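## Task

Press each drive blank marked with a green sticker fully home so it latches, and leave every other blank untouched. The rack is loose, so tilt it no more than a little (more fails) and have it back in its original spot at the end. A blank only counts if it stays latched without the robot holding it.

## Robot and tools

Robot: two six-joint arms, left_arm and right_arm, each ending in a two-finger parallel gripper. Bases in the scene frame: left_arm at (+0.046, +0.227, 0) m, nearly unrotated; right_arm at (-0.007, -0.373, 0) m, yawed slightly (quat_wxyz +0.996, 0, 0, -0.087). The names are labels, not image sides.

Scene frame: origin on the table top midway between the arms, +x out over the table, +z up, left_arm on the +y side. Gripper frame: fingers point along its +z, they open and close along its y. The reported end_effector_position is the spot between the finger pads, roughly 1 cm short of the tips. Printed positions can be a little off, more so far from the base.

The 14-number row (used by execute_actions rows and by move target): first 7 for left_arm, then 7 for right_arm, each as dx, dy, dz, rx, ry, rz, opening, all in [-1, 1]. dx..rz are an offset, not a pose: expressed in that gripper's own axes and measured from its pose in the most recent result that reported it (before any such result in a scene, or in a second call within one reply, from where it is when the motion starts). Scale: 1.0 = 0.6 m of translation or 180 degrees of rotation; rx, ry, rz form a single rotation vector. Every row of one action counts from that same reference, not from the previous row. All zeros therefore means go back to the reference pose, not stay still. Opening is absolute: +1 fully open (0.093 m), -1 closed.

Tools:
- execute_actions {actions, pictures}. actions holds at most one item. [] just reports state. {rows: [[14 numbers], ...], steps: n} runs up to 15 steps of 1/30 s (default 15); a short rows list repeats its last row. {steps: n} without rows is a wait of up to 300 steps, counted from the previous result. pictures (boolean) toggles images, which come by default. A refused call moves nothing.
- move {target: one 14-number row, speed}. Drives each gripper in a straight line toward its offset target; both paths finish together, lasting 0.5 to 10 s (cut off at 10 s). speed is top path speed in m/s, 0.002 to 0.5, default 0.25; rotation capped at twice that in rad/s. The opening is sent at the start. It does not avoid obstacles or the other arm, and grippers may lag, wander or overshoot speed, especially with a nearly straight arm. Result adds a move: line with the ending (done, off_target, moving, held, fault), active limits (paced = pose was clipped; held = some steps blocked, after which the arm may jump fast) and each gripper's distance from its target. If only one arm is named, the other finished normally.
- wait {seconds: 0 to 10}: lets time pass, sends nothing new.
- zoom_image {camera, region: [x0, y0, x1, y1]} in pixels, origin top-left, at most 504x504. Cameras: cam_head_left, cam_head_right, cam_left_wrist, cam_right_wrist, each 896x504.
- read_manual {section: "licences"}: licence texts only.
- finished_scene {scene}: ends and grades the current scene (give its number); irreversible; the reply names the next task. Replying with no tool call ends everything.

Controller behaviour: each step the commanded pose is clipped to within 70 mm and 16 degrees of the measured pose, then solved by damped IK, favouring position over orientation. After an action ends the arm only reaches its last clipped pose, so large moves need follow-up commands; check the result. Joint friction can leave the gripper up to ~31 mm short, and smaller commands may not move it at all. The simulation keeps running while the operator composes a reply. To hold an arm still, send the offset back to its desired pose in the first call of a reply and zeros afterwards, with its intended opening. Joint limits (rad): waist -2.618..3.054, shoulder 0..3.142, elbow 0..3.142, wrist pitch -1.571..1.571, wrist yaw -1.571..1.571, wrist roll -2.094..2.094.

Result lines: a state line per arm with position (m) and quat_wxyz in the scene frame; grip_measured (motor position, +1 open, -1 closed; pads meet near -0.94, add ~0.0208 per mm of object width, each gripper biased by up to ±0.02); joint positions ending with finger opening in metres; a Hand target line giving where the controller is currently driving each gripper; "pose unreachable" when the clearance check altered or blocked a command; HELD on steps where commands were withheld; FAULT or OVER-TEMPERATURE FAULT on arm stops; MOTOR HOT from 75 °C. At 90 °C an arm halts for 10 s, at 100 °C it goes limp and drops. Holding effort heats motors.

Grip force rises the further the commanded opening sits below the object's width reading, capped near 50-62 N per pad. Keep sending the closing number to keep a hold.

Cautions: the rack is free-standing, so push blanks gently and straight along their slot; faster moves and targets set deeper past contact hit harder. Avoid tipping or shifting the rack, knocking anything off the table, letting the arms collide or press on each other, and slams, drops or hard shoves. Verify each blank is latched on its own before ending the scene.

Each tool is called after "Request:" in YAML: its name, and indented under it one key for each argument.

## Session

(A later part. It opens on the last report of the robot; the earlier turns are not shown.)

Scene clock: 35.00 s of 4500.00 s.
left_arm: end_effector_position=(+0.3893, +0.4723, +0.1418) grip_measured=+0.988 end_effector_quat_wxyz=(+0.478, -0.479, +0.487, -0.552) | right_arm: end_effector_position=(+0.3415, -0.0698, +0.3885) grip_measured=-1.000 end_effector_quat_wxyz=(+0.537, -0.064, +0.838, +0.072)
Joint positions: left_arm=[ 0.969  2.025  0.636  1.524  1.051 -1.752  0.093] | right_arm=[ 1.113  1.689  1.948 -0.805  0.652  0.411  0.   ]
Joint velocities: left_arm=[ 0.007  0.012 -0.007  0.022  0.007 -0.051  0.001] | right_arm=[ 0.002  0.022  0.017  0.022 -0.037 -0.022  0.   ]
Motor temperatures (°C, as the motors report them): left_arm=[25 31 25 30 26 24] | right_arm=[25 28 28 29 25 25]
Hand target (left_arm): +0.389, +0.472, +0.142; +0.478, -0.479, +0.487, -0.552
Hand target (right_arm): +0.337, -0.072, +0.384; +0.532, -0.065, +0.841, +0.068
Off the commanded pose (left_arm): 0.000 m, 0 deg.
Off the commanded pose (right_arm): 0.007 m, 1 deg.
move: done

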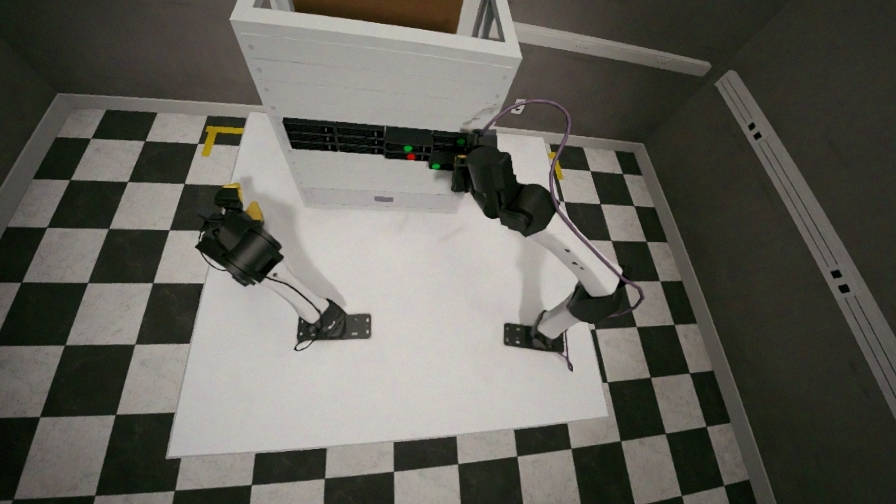

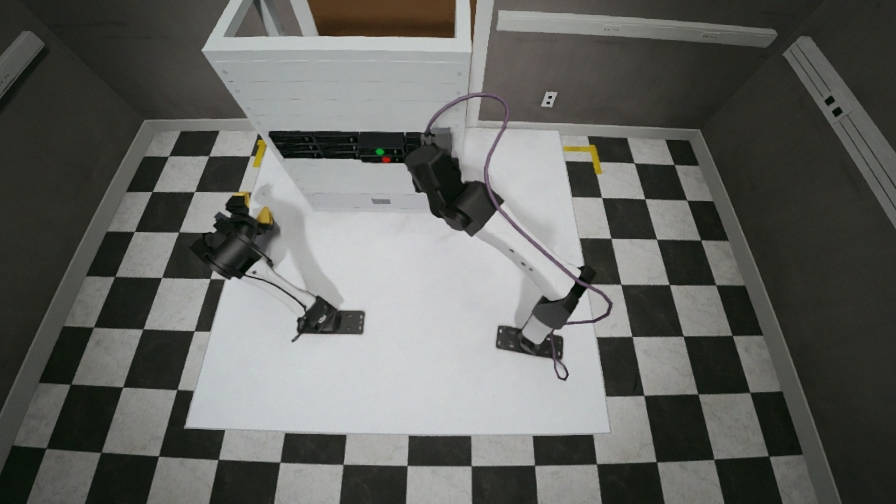

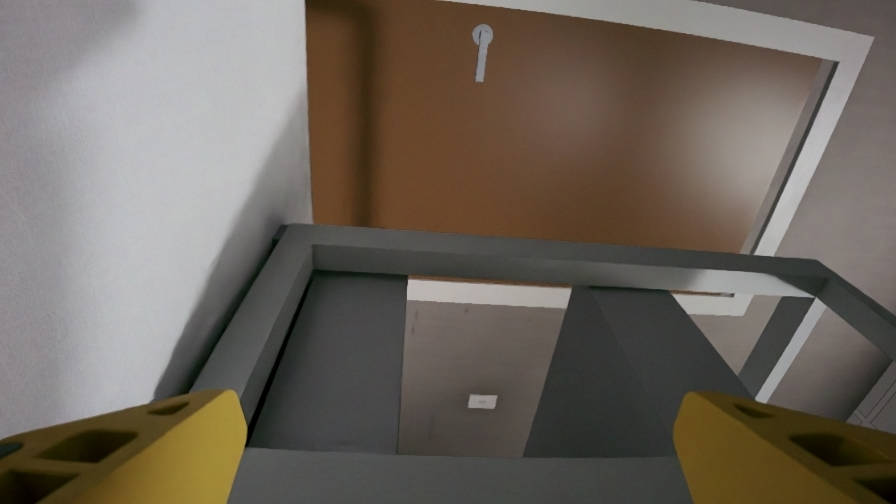

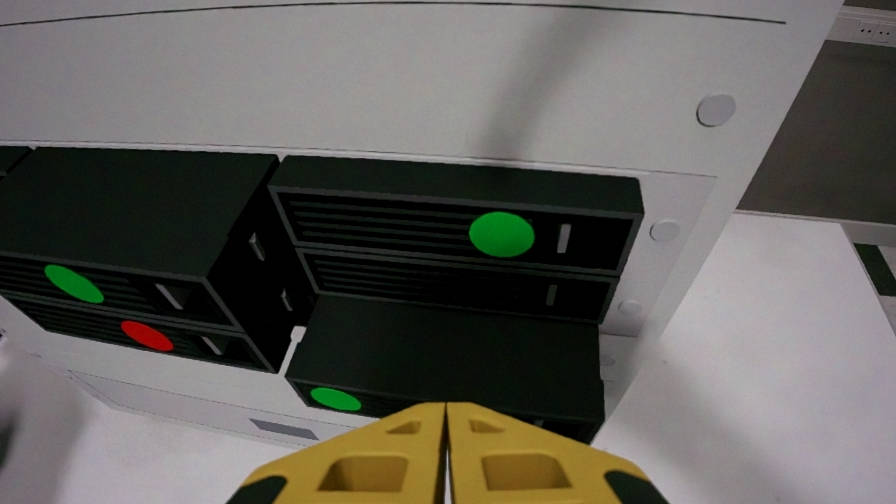

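Request:
move:
  target: [0,0,0,0,0,0,1,0.109,-0.006,0.05,0,0,0,-1]
  speed: 0.1

Request:
move:
  target: [0,0,0,0,0,0,1,-0.054,-0.03,0.148,0,0,0,-1]
  speed: 0.02

Scene clock: 39.07 s of 4500.00 s.
left_arm: end_effector_position=(+0.3893, +0.4723, +0.1418) grip_measured=+0.988 end_effector_quat_wxyz=(+0.478, -0.479, +0.487, -0.552) | right_arm: end_effector_position=(+0.3436, -0.0672, +0.3147) grip_measured=-1.000 end_effector_quat_wxyz=(+0.535, -0.065, +0.839, +0.070)
Joint positions: left_arm=[ 0.969  2.025  0.636  1.524  1.051 -1.752  0.093] | right_arm=[ 1.113  1.605  1.55  -0.499  0.654  0.412  0.   ]
Joint velocities: left_arm=[ 0.007  0.002  0.002  0.037 -0.037 -0.051 -0.   ] | right_arm=[-0.002  0.017  0.002  0.051 -0.051 -0.007  0.   ]
Motor temperatures (°C, as the motors report them): left_arm=[25 31 25 30 26 24] | right_arm=[25 29 28 29 25 25]
Hand target (left_arm): +0.389, +0.472, +0.142; +0.478, -0.479, +0.487, -0.552
Hand target (right_arm): +0.341, -0.072, +0.316; +0.537, -0.064, +0.838, +0.072
Off the commanded pose (left_arm): 0.000 m, 0 deg.
Off the commanded pose (right_arm): 0.004 m, 0 deg.
move: done

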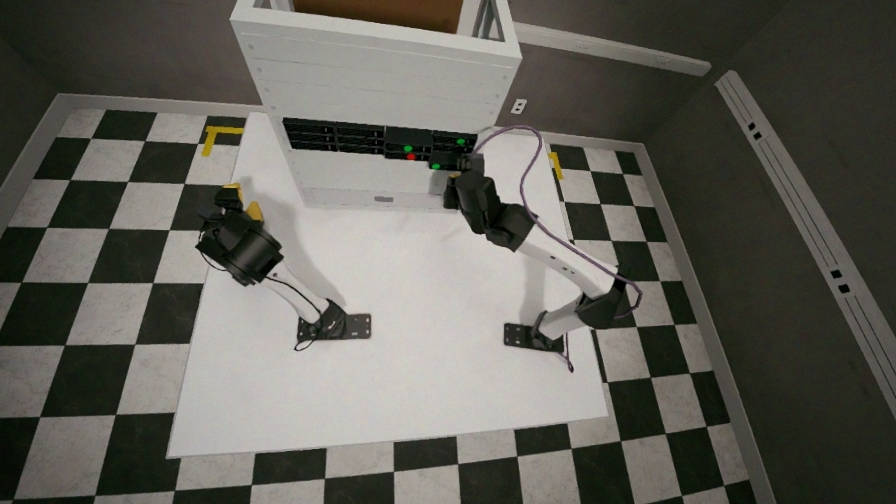

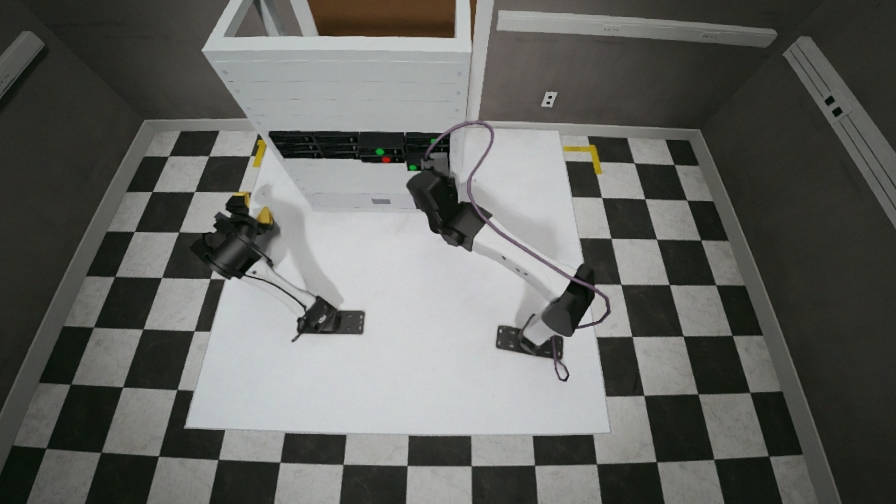

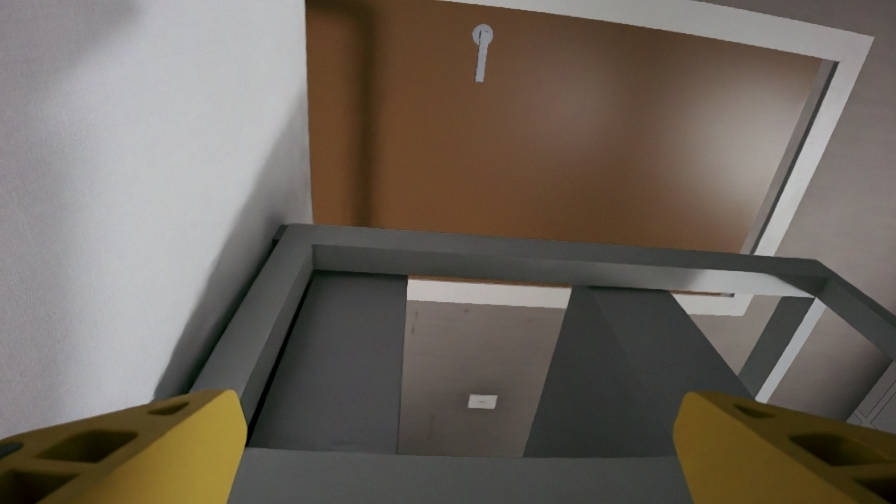

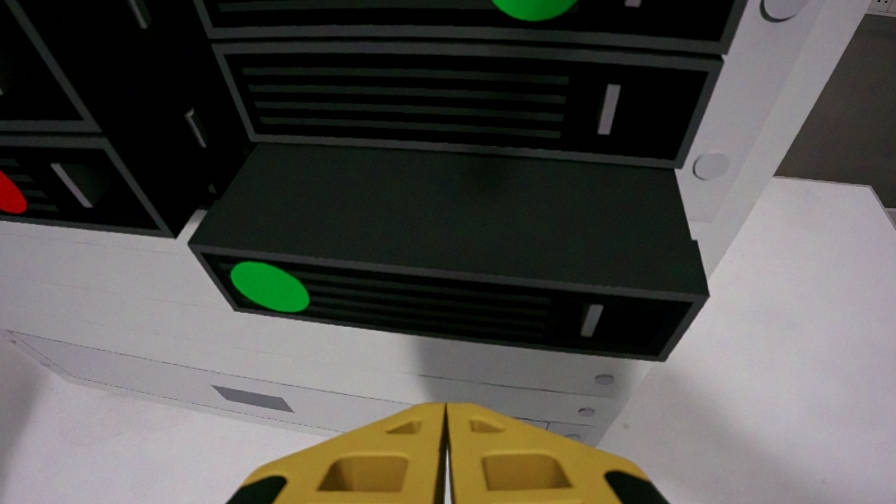

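Scene clock: 44.10 s of 4500.00 s.
left_arm: end_effector_position=(+0.3893, +0.4723, +0.1418) grip_measured=+0.988 end_effector_quat_wxyz=(+0.478, -0.479, +0.487, -0.552) | right_arm: end_effector_position=(+0.4016, -0.0704, +0.3149) grip_measured=-1.000 end_effector_quat_wxyz=(+0.516, -0.088, +0.849, +0.075)
Joint positions: left_arm=[ 0.969  2.025  0.636  1.524  1.051 -1.752  0.093] | right_arm=[ 0.964  1.741  1.726 -0.525  0.478  0.311  0.   ]
Joint velocities: left_arm=[-0.012 -0.007 -0.017 -0.037  0.037 -0.037  0.   ] | right_arm=[ 0.017  0.007  0.002 -0.022 -0.066 -0.022  0.   ]
Motor temperatures (°C, as the motors report them): left_arm=[25 32 26 31 26 24] | right_arm=[25 29 29 30 25 25]
Hand target (left_arm): +0.389, +0.472, +0.142; +0.478, -0.479, +0.487, -0.552
Hand target (right_arm): +0.436, -0.072, +0.306; +0.534, -0.064, +0.840, +0.070
Off the commanded pose (left_arm): 0.000 m, 0 deg.
Off the commanded pose (right_arm): 0.039 m, 4 deg.
move: off_target (right_arm)

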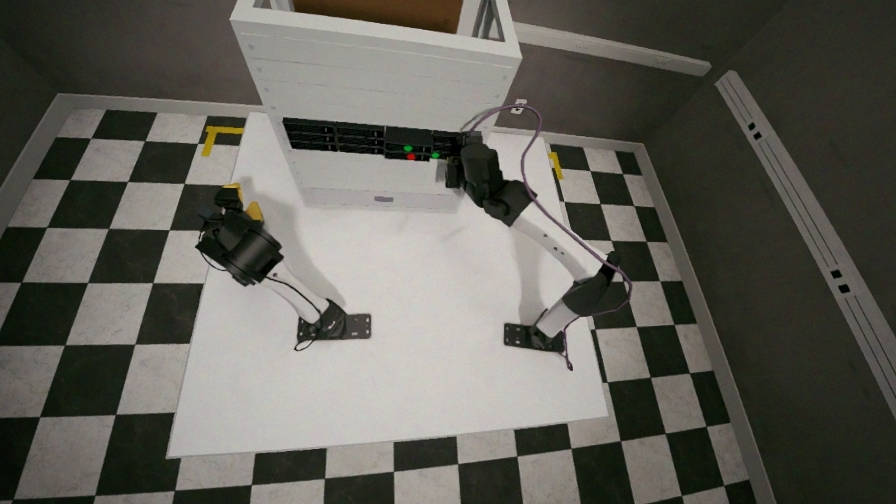

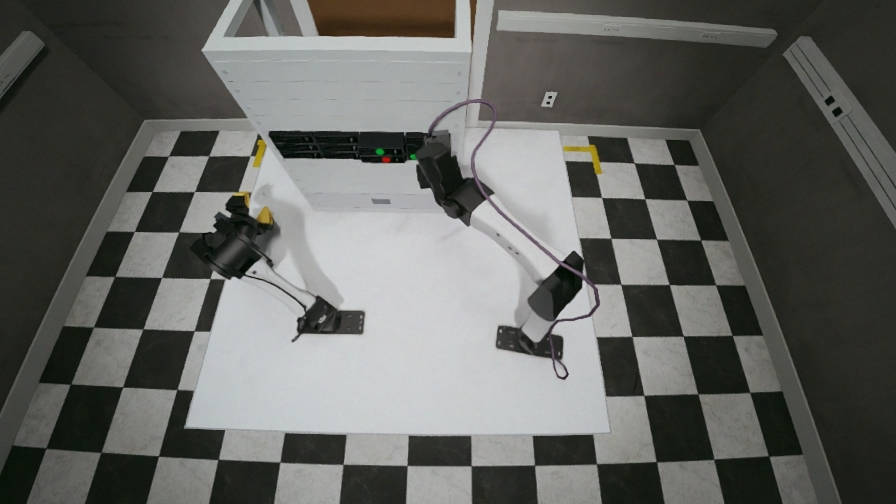

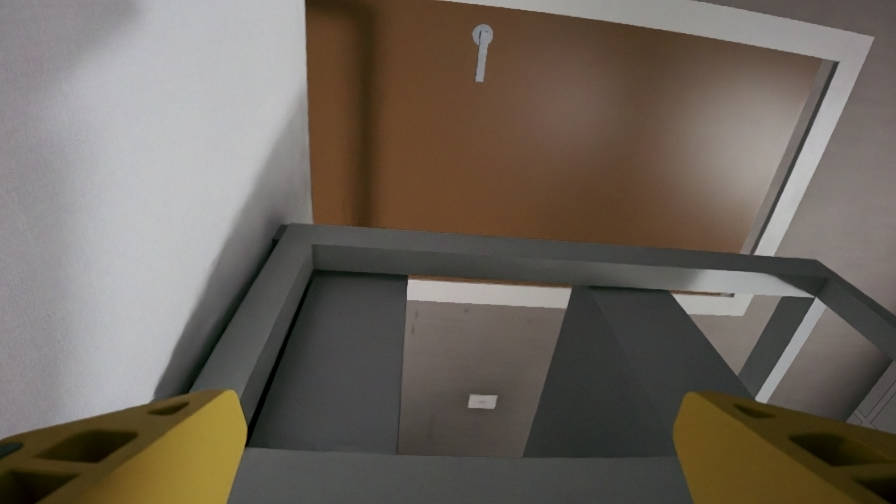

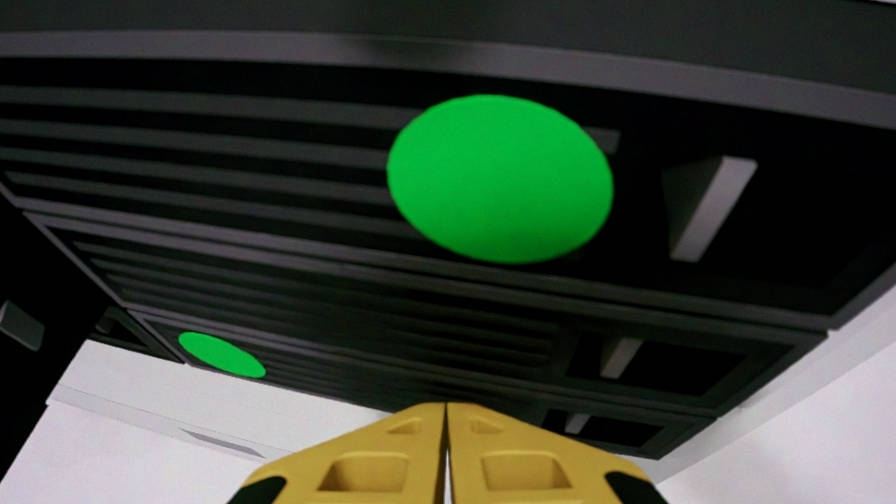

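Request:
move:
  target: [0,0,0,0,0,0,1,-0.043,0.029,-0.14,0,0,0,-1]
  speed: 0.1

Request:
move:
  target: [0,0,0,0,0,0,1,-0.012,0.15,0.055,0,0,0,-1]
  speed: 0.1

Scene clock: 47.20 s of 4500.00 s.
left_arm: end_effector_position=(+0.3893, +0.4723, +0.1418) grip_measured=+0.988 end_effector_quat_wxyz=(+0.478, -0.479, +0.487, -0.552) | right_arm: end_effector_position=(+0.3421, -0.0657, +0.3659) grip_measured=-1.000 end_effector_quat_wxyz=(+0.510, -0.094, +0.852, +0.066)
Joint positions: left_arm=[ 0.969  2.025  0.636  1.524  1.051 -1.752  0.093] | right_arm=[ 1.099  1.697  1.916 -0.823  0.594  0.389  0.   ]
Joint velocities: left_arm=[-0.002 -0.017  0.002 -0.066  0.051  0.022 -0.001] | right_arm=[-0.002 -0.012 -0.007  0.037 -0.007 -0.007  0.   ]
Motor temperatures (°C, as the motors report them): left_arm=[25 32 26 31 26 24] | right_arm=[25 29 30 30 25 25]
Hand target (left_arm): +0.389, +0.472, +0.142; +0.478, -0.479, +0.487, -0.552
Hand target (right_arm): +0.337, -0.068, +0.377; +0.516, -0.088, +0.849, +0.074
Off the commanded pose (left_arm): 0.000 m, 0 deg.
Off the commanded pose (right_arm): 0.013 m, 1 deg.
move: off_target (right_arm)

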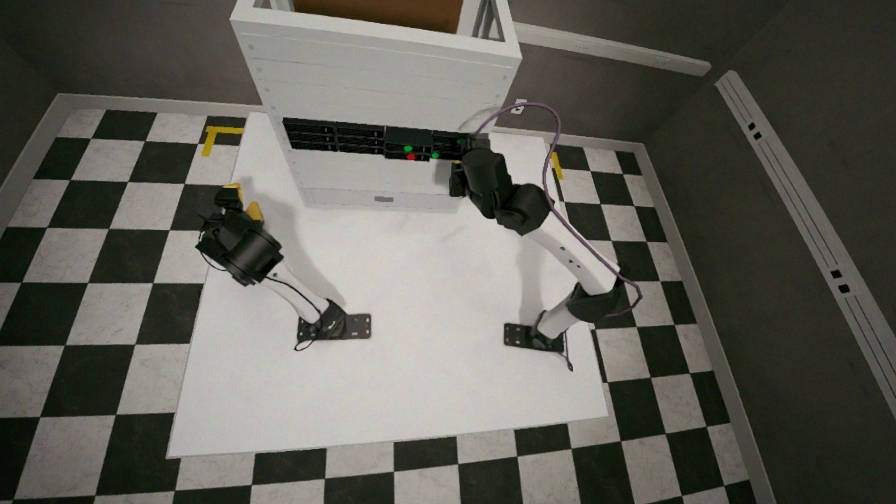

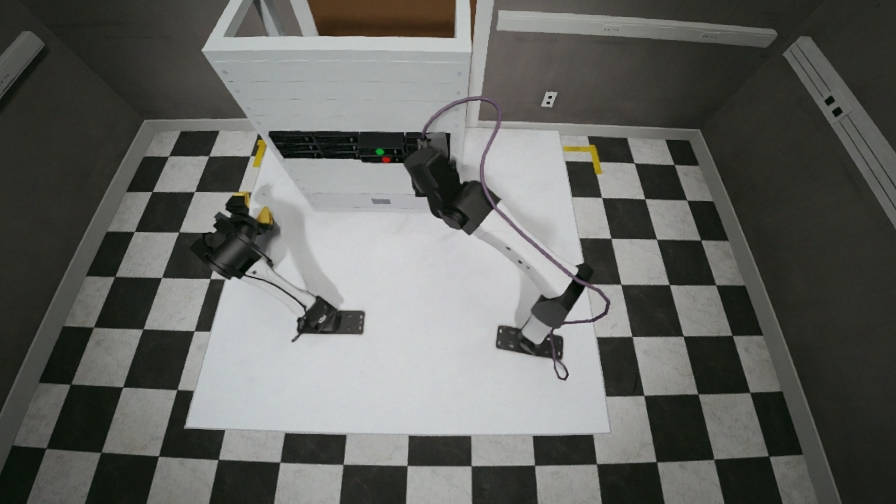

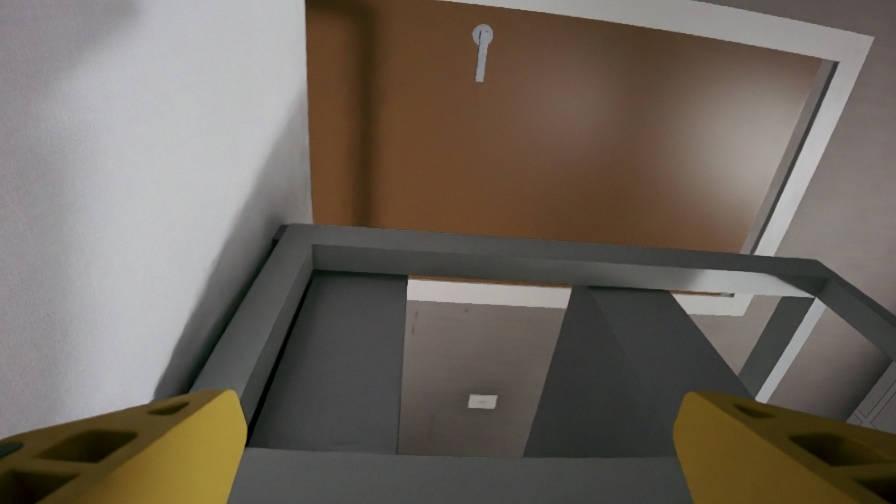

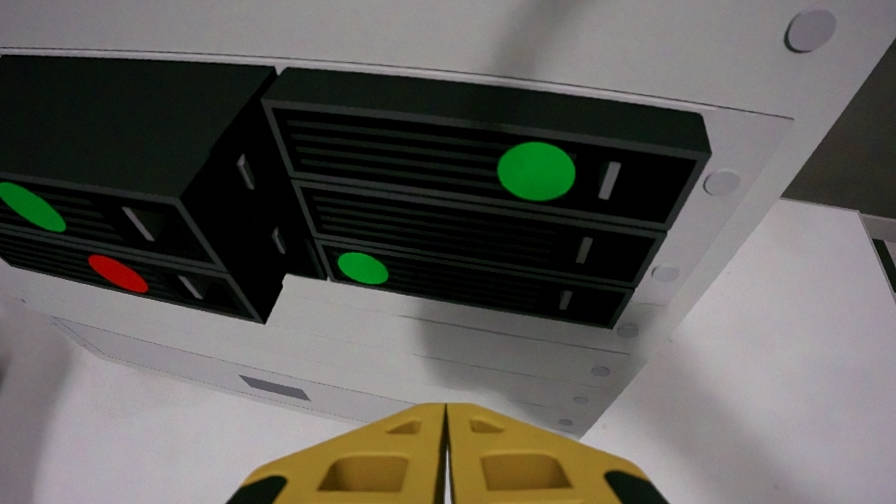

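Scene clock: 48.80 s of 4500.00 s.
left_arm: end_effector_position=(+0.3893, +0.4723, +0.1418) grip_measured=+0.988 end_effector_quat_wxyz=(+0.478, -0.479, +0.487, -0.552) | right_arm: end_effector_position=(+0.3539, +0.0245, +0.3658) grip_measured=-1.000 end_effector_quat_wxyz=(+0.516, -0.092, +0.849, +0.072)
Joint positions: left_arm=[ 0.969  2.025  0.636  1.524  1.051 -1.752  0.093] | right_arm=[ 1.206  2.104  2.479 -1.003  0.68   0.46   0.   ]
Joint velocities: left_arm=[ 0.007  0.002 -0.007 -0.066 -0.022  0.022  0.001] | right_arm=[-0.002 -0.022  0.007 -0.051 -0.022 -0.007  0.   ]
Motor temperatures (°C, as the motors report them): left_arm=[25 32 26 31 26 24] | right_arm=[25 29 30 30 25 25]
Hand target (left_arm): +0.389, +0.472, +0.142; +0.478, -0.479, +0.487, -0.552
Hand target (right_arm): +0.353, +0.030, +0.357; +0.511, -0.094, +0.852, +0.067
Off the commanded pose (left_arm): 0.000 m, 0 deg.
Off the commanded pose (right_arm): 0.009 m, 1 deg.
move: done

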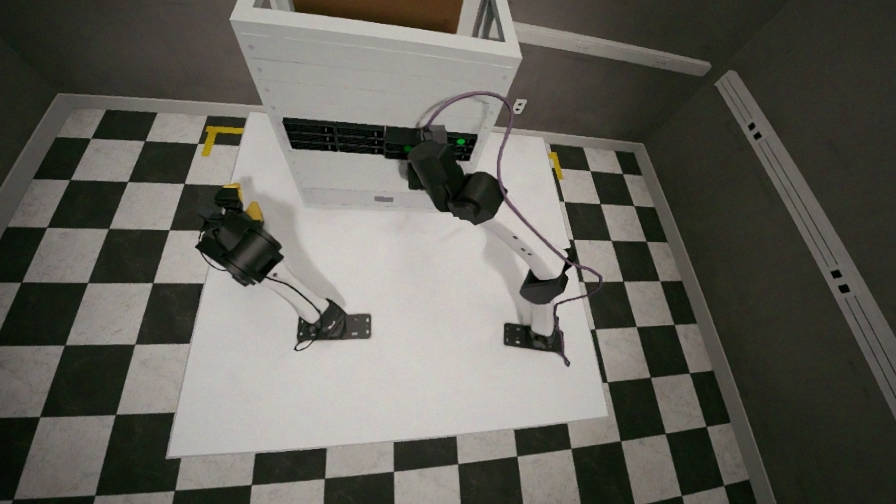

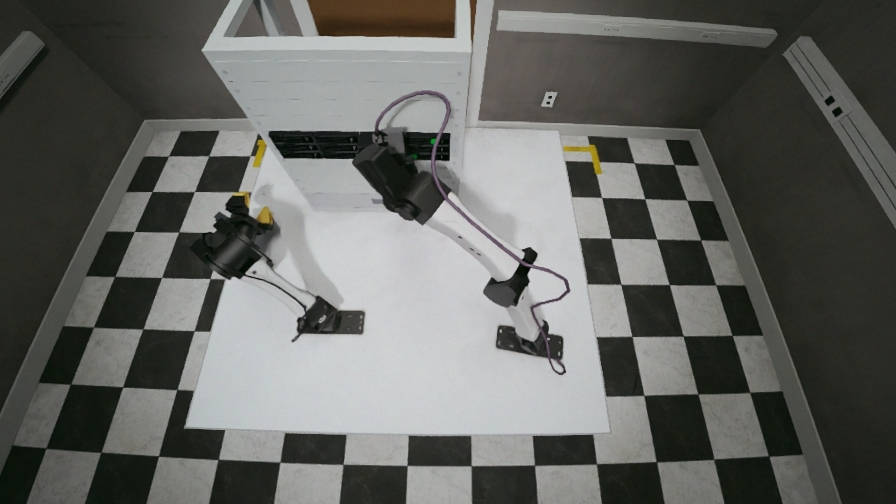

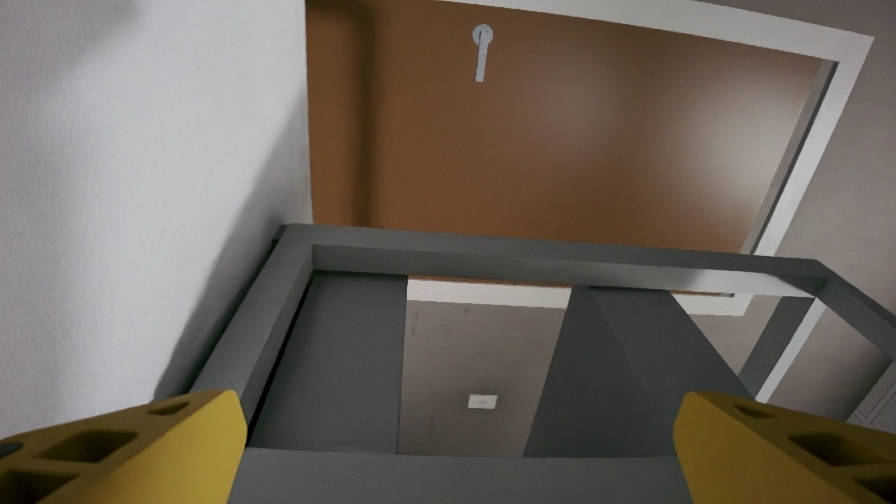

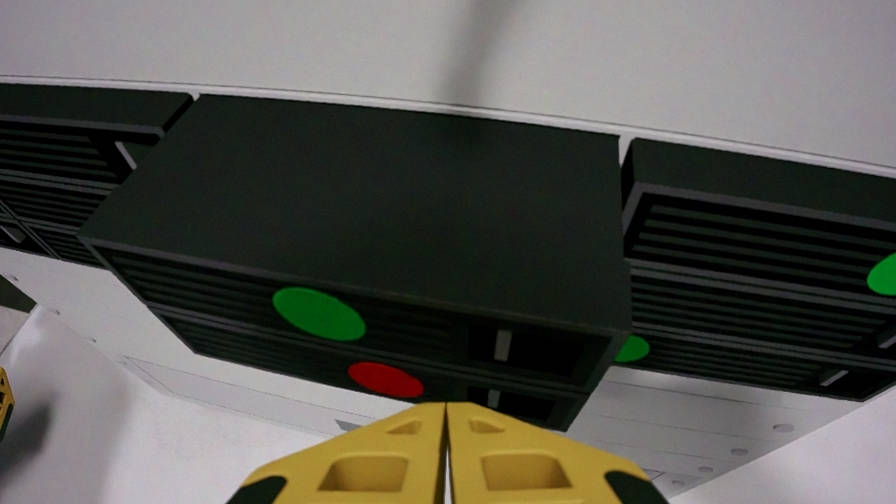

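Near full reach; yaw 15° more toward +y and rise.

Request:
move:
  target: [0,0,0,0,0,0,1,-0.024,0.012,-0.009,-0.074,0.003,-0.038,-1]
  speed: 0.06

Scene clock: 52.73 s of 4500.00 s.
left_arm: end_effector_position=(+0.3893, +0.4723, +0.1418) grip_measured=+0.988 end_effector_quat_wxyz=(+0.478, -0.479, +0.487, -0.552) | right_arm: end_effector_position=(+0.3522, +0.0365, +0.3811) grip_measured=-1.000 end_effector_quat_wxyz=(+0.500, -0.199, +0.831, +0.141)
Joint positions: left_arm=[ 0.969  2.025  0.636  1.524  1.051 -1.752  0.093] | right_arm=[ 1.147  2.028  2.403 -0.9    0.409  0.266  0.   ]
Joint velocities: left_arm=[-0.002 -0.002 -0.002  0.007 -0.066  0.11  -0.001] | right_arm=[-0.002 -0.022 -0.007  0.037 -0.007 -0.081  0.   ]
Motor temperatures (°C, as the motors report them): left_arm=[25 33 26 31 26 24] | right_arm=[25 30 30 30 25 25]
Hand target (left_arm): +0.389, +0.472, +0.142; +0.478, -0.479, +0.487, -0.552
Hand target (right_arm): +0.354, +0.031, +0.381; +0.500, -0.202, +0.831, +0.138
Off the commanded pose (left_arm): 0.000 m, 0 deg.
Off the commanded pose (right_arm): 0.005 m, 0 deg.
move: done

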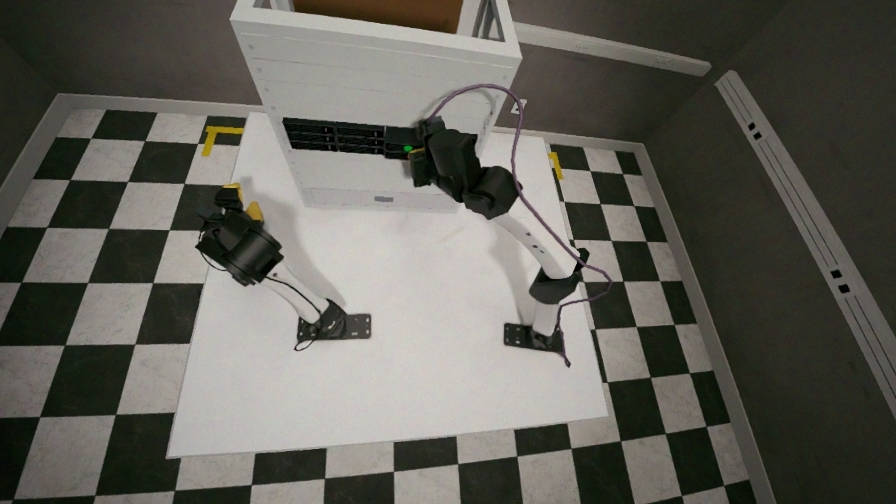

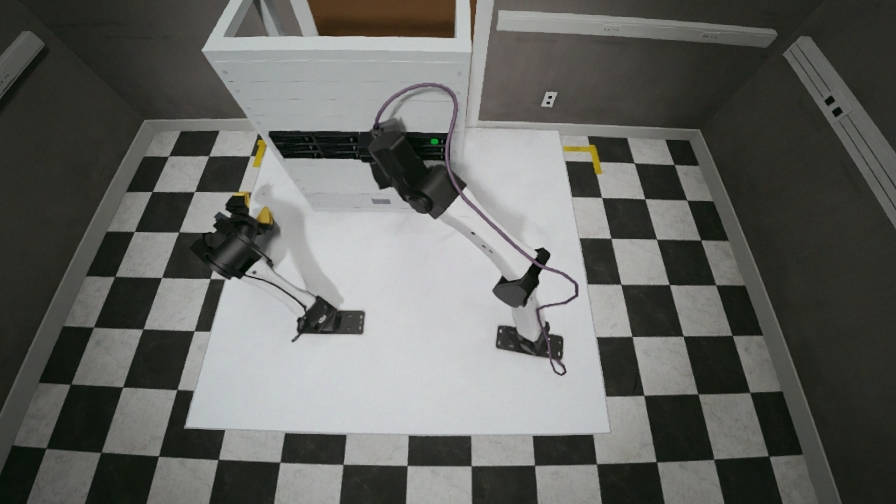

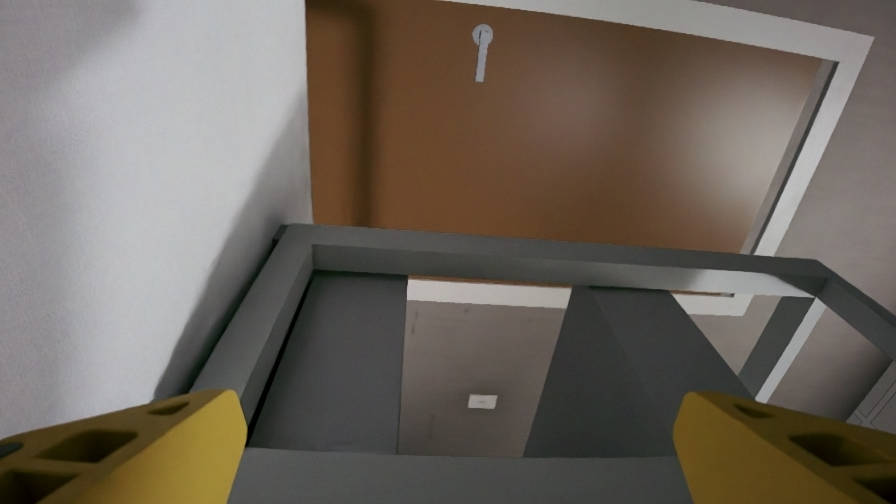

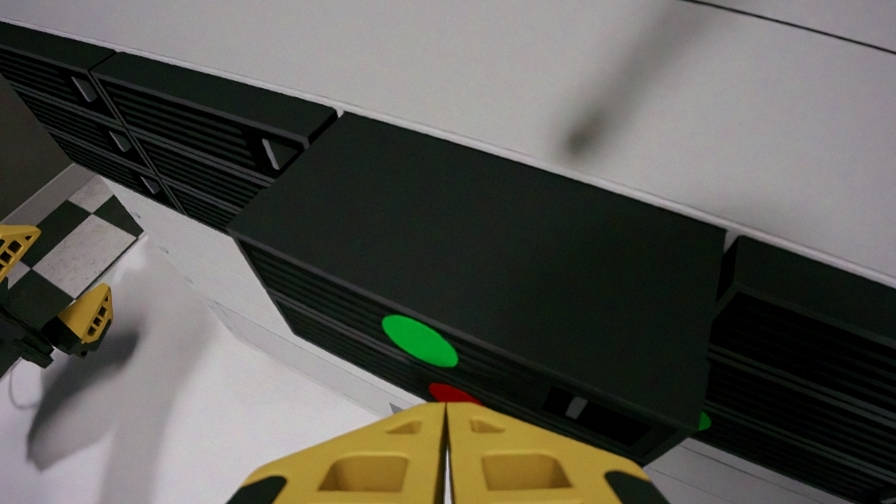

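Request:
move:
  target: [0,0,0,0,0,0,1,-0.034,-0.055,0.078,0,0,0,-1]
  speed: 0.02

Scene clock: 57.30 s of 4500.00 s.
left_arm: end_effector_position=(+0.3893, +0.4723, +0.1418) grip_measured=+0.988 end_effector_quat_wxyz=(+0.478, -0.479, +0.487, -0.552) | right_arm: end_effector_position=(+0.3749, +0.0333, +0.3901) grip_measured=-1.000 end_effector_quat_wxyz=(+0.482, -0.225, +0.829, +0.170)
Joint positions: left_arm=[ 0.969  2.025  0.636  1.524  1.051 -1.752  0.093] | right_arm=[ 1.065  2.162  2.685 -1.038  0.253  0.214  0.   ]
Joint velocities: left_arm=[-0.012 -0.007  0.012  0.037 -0.007 -0.066 -0.001] | right_arm=[ 0.002  0.022  0.056 -0.081  0.022  0.007  0.   ]
Motor temperatures (°C, as the motors report them): left_arm=[25 33 26 32 26 24] | right_arm=[25 31 30 31 25 25]
Hand target (left_arm): +0.389, +0.472, +0.142; +0.478, -0.479, +0.487, -0.552
Hand target (right_arm): +0.410, +0.028, +0.376; +0.500, -0.199, +0.831, +0.142
Off the commanded pose (left_arm): 0.000 m, 0 deg.
Off the commanded pose (right_arm): 0.040 m, 5 deg.
move: off_target (right_arm)

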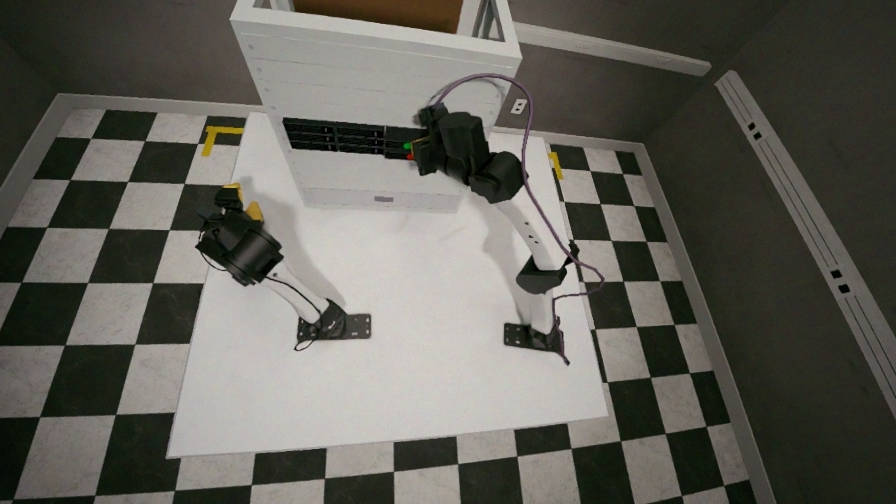

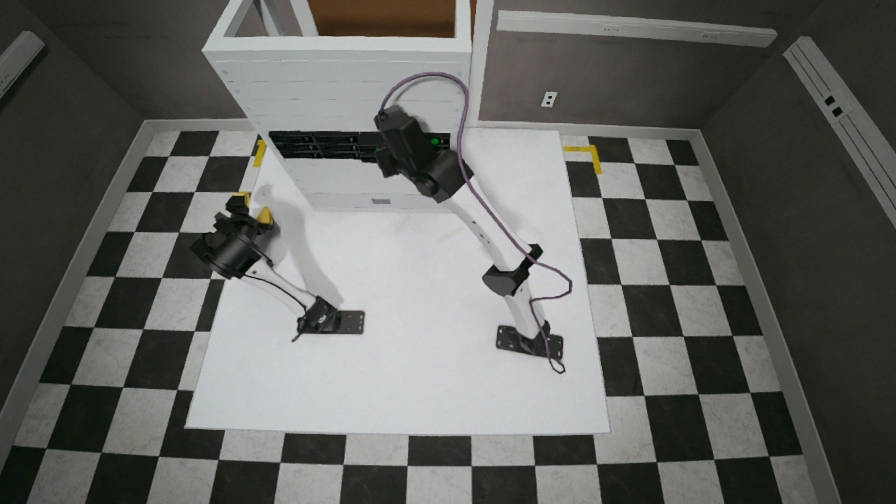

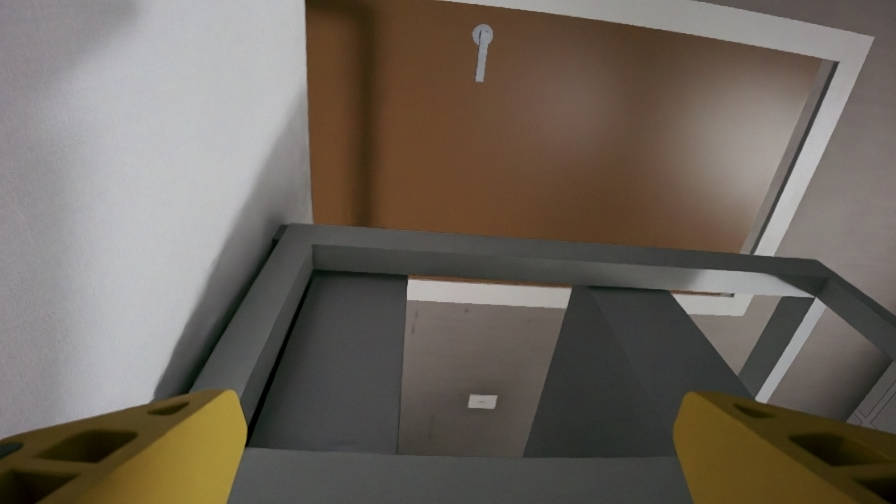

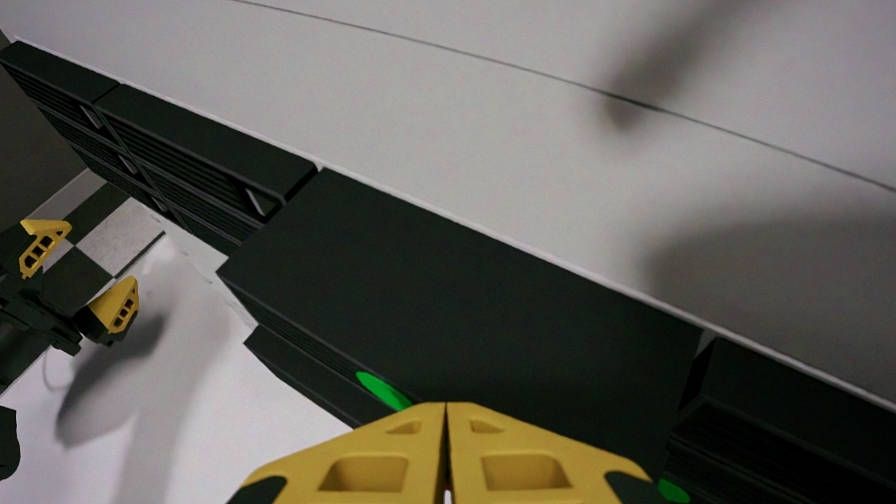

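Request:
move:
  target: [0.713,-0.358,-0.018,-0.142,0.094,0.505,-1,0.19,-0.2,-0.38,0,0,0,-1]
  speed: 0.15

Scene clock: 67.00 s of 4500.00 s.
left_arm: end_effector_position=(+0.3355, +0.0634, +0.3974) grip_measured=-1.000 end_effector_quat_wxyz=(+0.555, -0.008, +0.832, -0.020) | right_arm: end_effector_position=(+0.2283, -0.2009, +0.4003) grip_measured=-1.000 end_effector_quat_wxyz=(+0.488, -0.222, +0.826, +0.176)
Joint positions: left_arm=[-0.879  1.24   1.579 -0.899 -0.763 -0.455  0.   ] | right_arm=[ 0.828  1.053  1.549 -0.976  0.041  0.105  0.   ]
Joint velocities: left_arm=[-0.002  0.002  0.002  0.007 -0.066 -0.037  0.   ] | right_arm=[-0.007 -0.012 -0.017 -0.037  0.007 -0.022  0.   ]
Motor temperatures (°C, as the motors report them): left_arm=[25 32 27 32 26 24] | right_arm=[25 31 29 32 25 25]
Hand target (left_arm): +0.336, +0.060, +0.394; +0.549, -0.004, +0.836, -0.011
Hand target (right_arm): +0.225, -0.206, +0.393; +0.482, -0.224, +0.829, +0.171
Off the commanded pose (left_arm): 0.016 m, 3 deg.
Off the commanded pose (right_arm): 0.011 m, 1 deg.
After step 90, 0.47 s passed at rest.
move: off_target (left_arm, right_arm)

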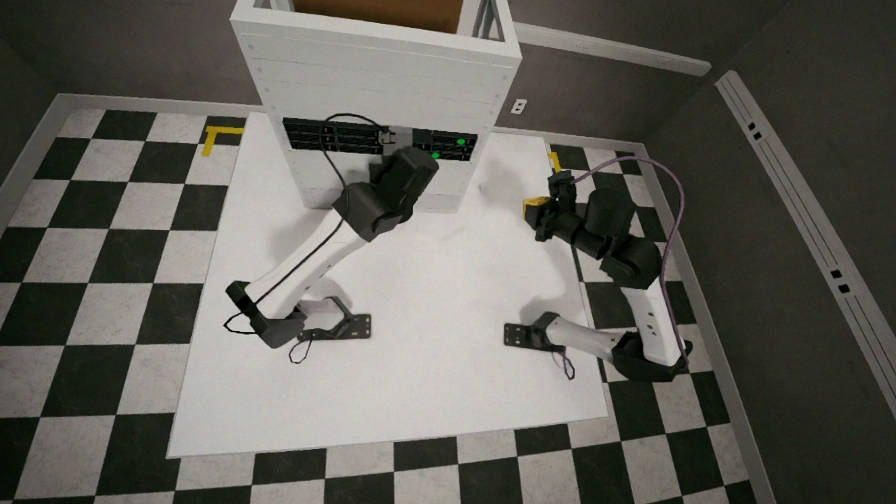

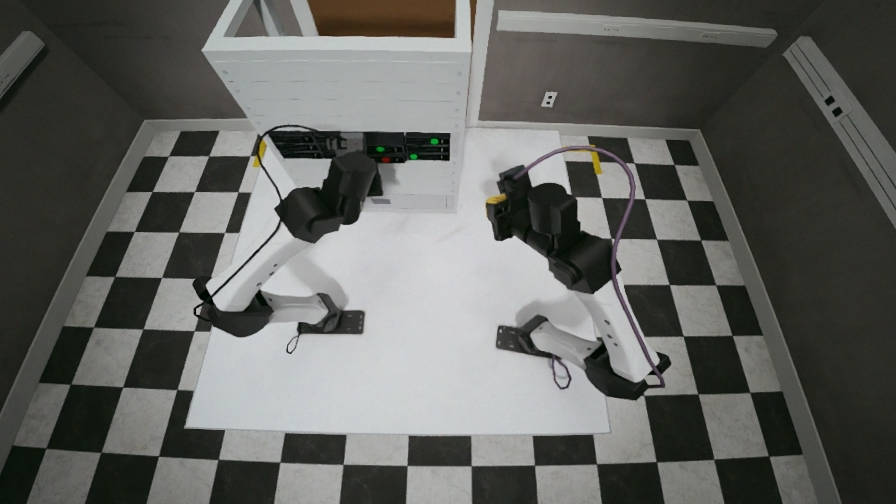

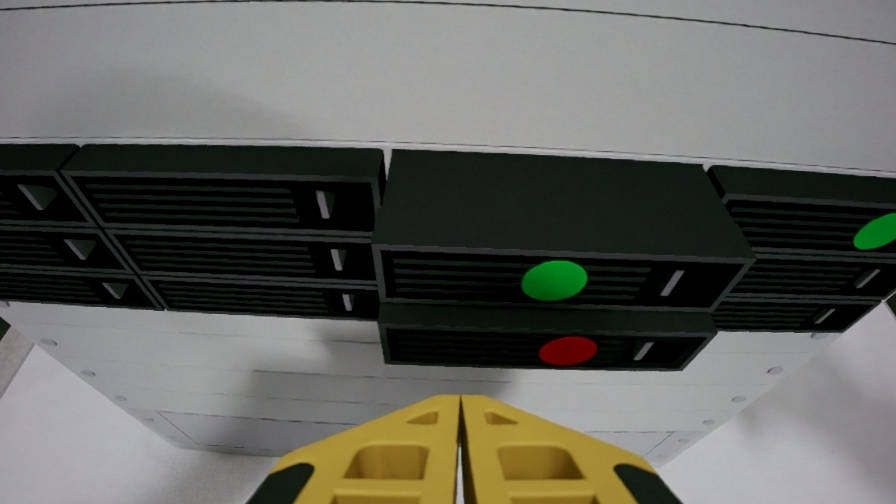

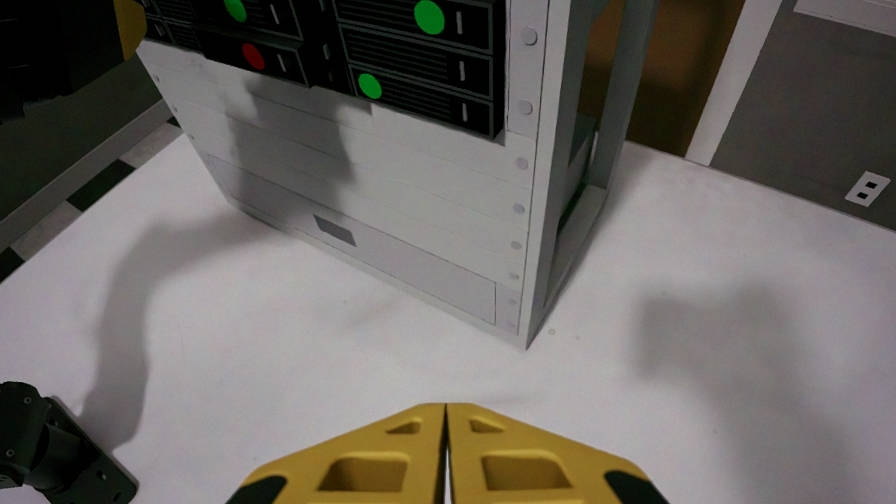

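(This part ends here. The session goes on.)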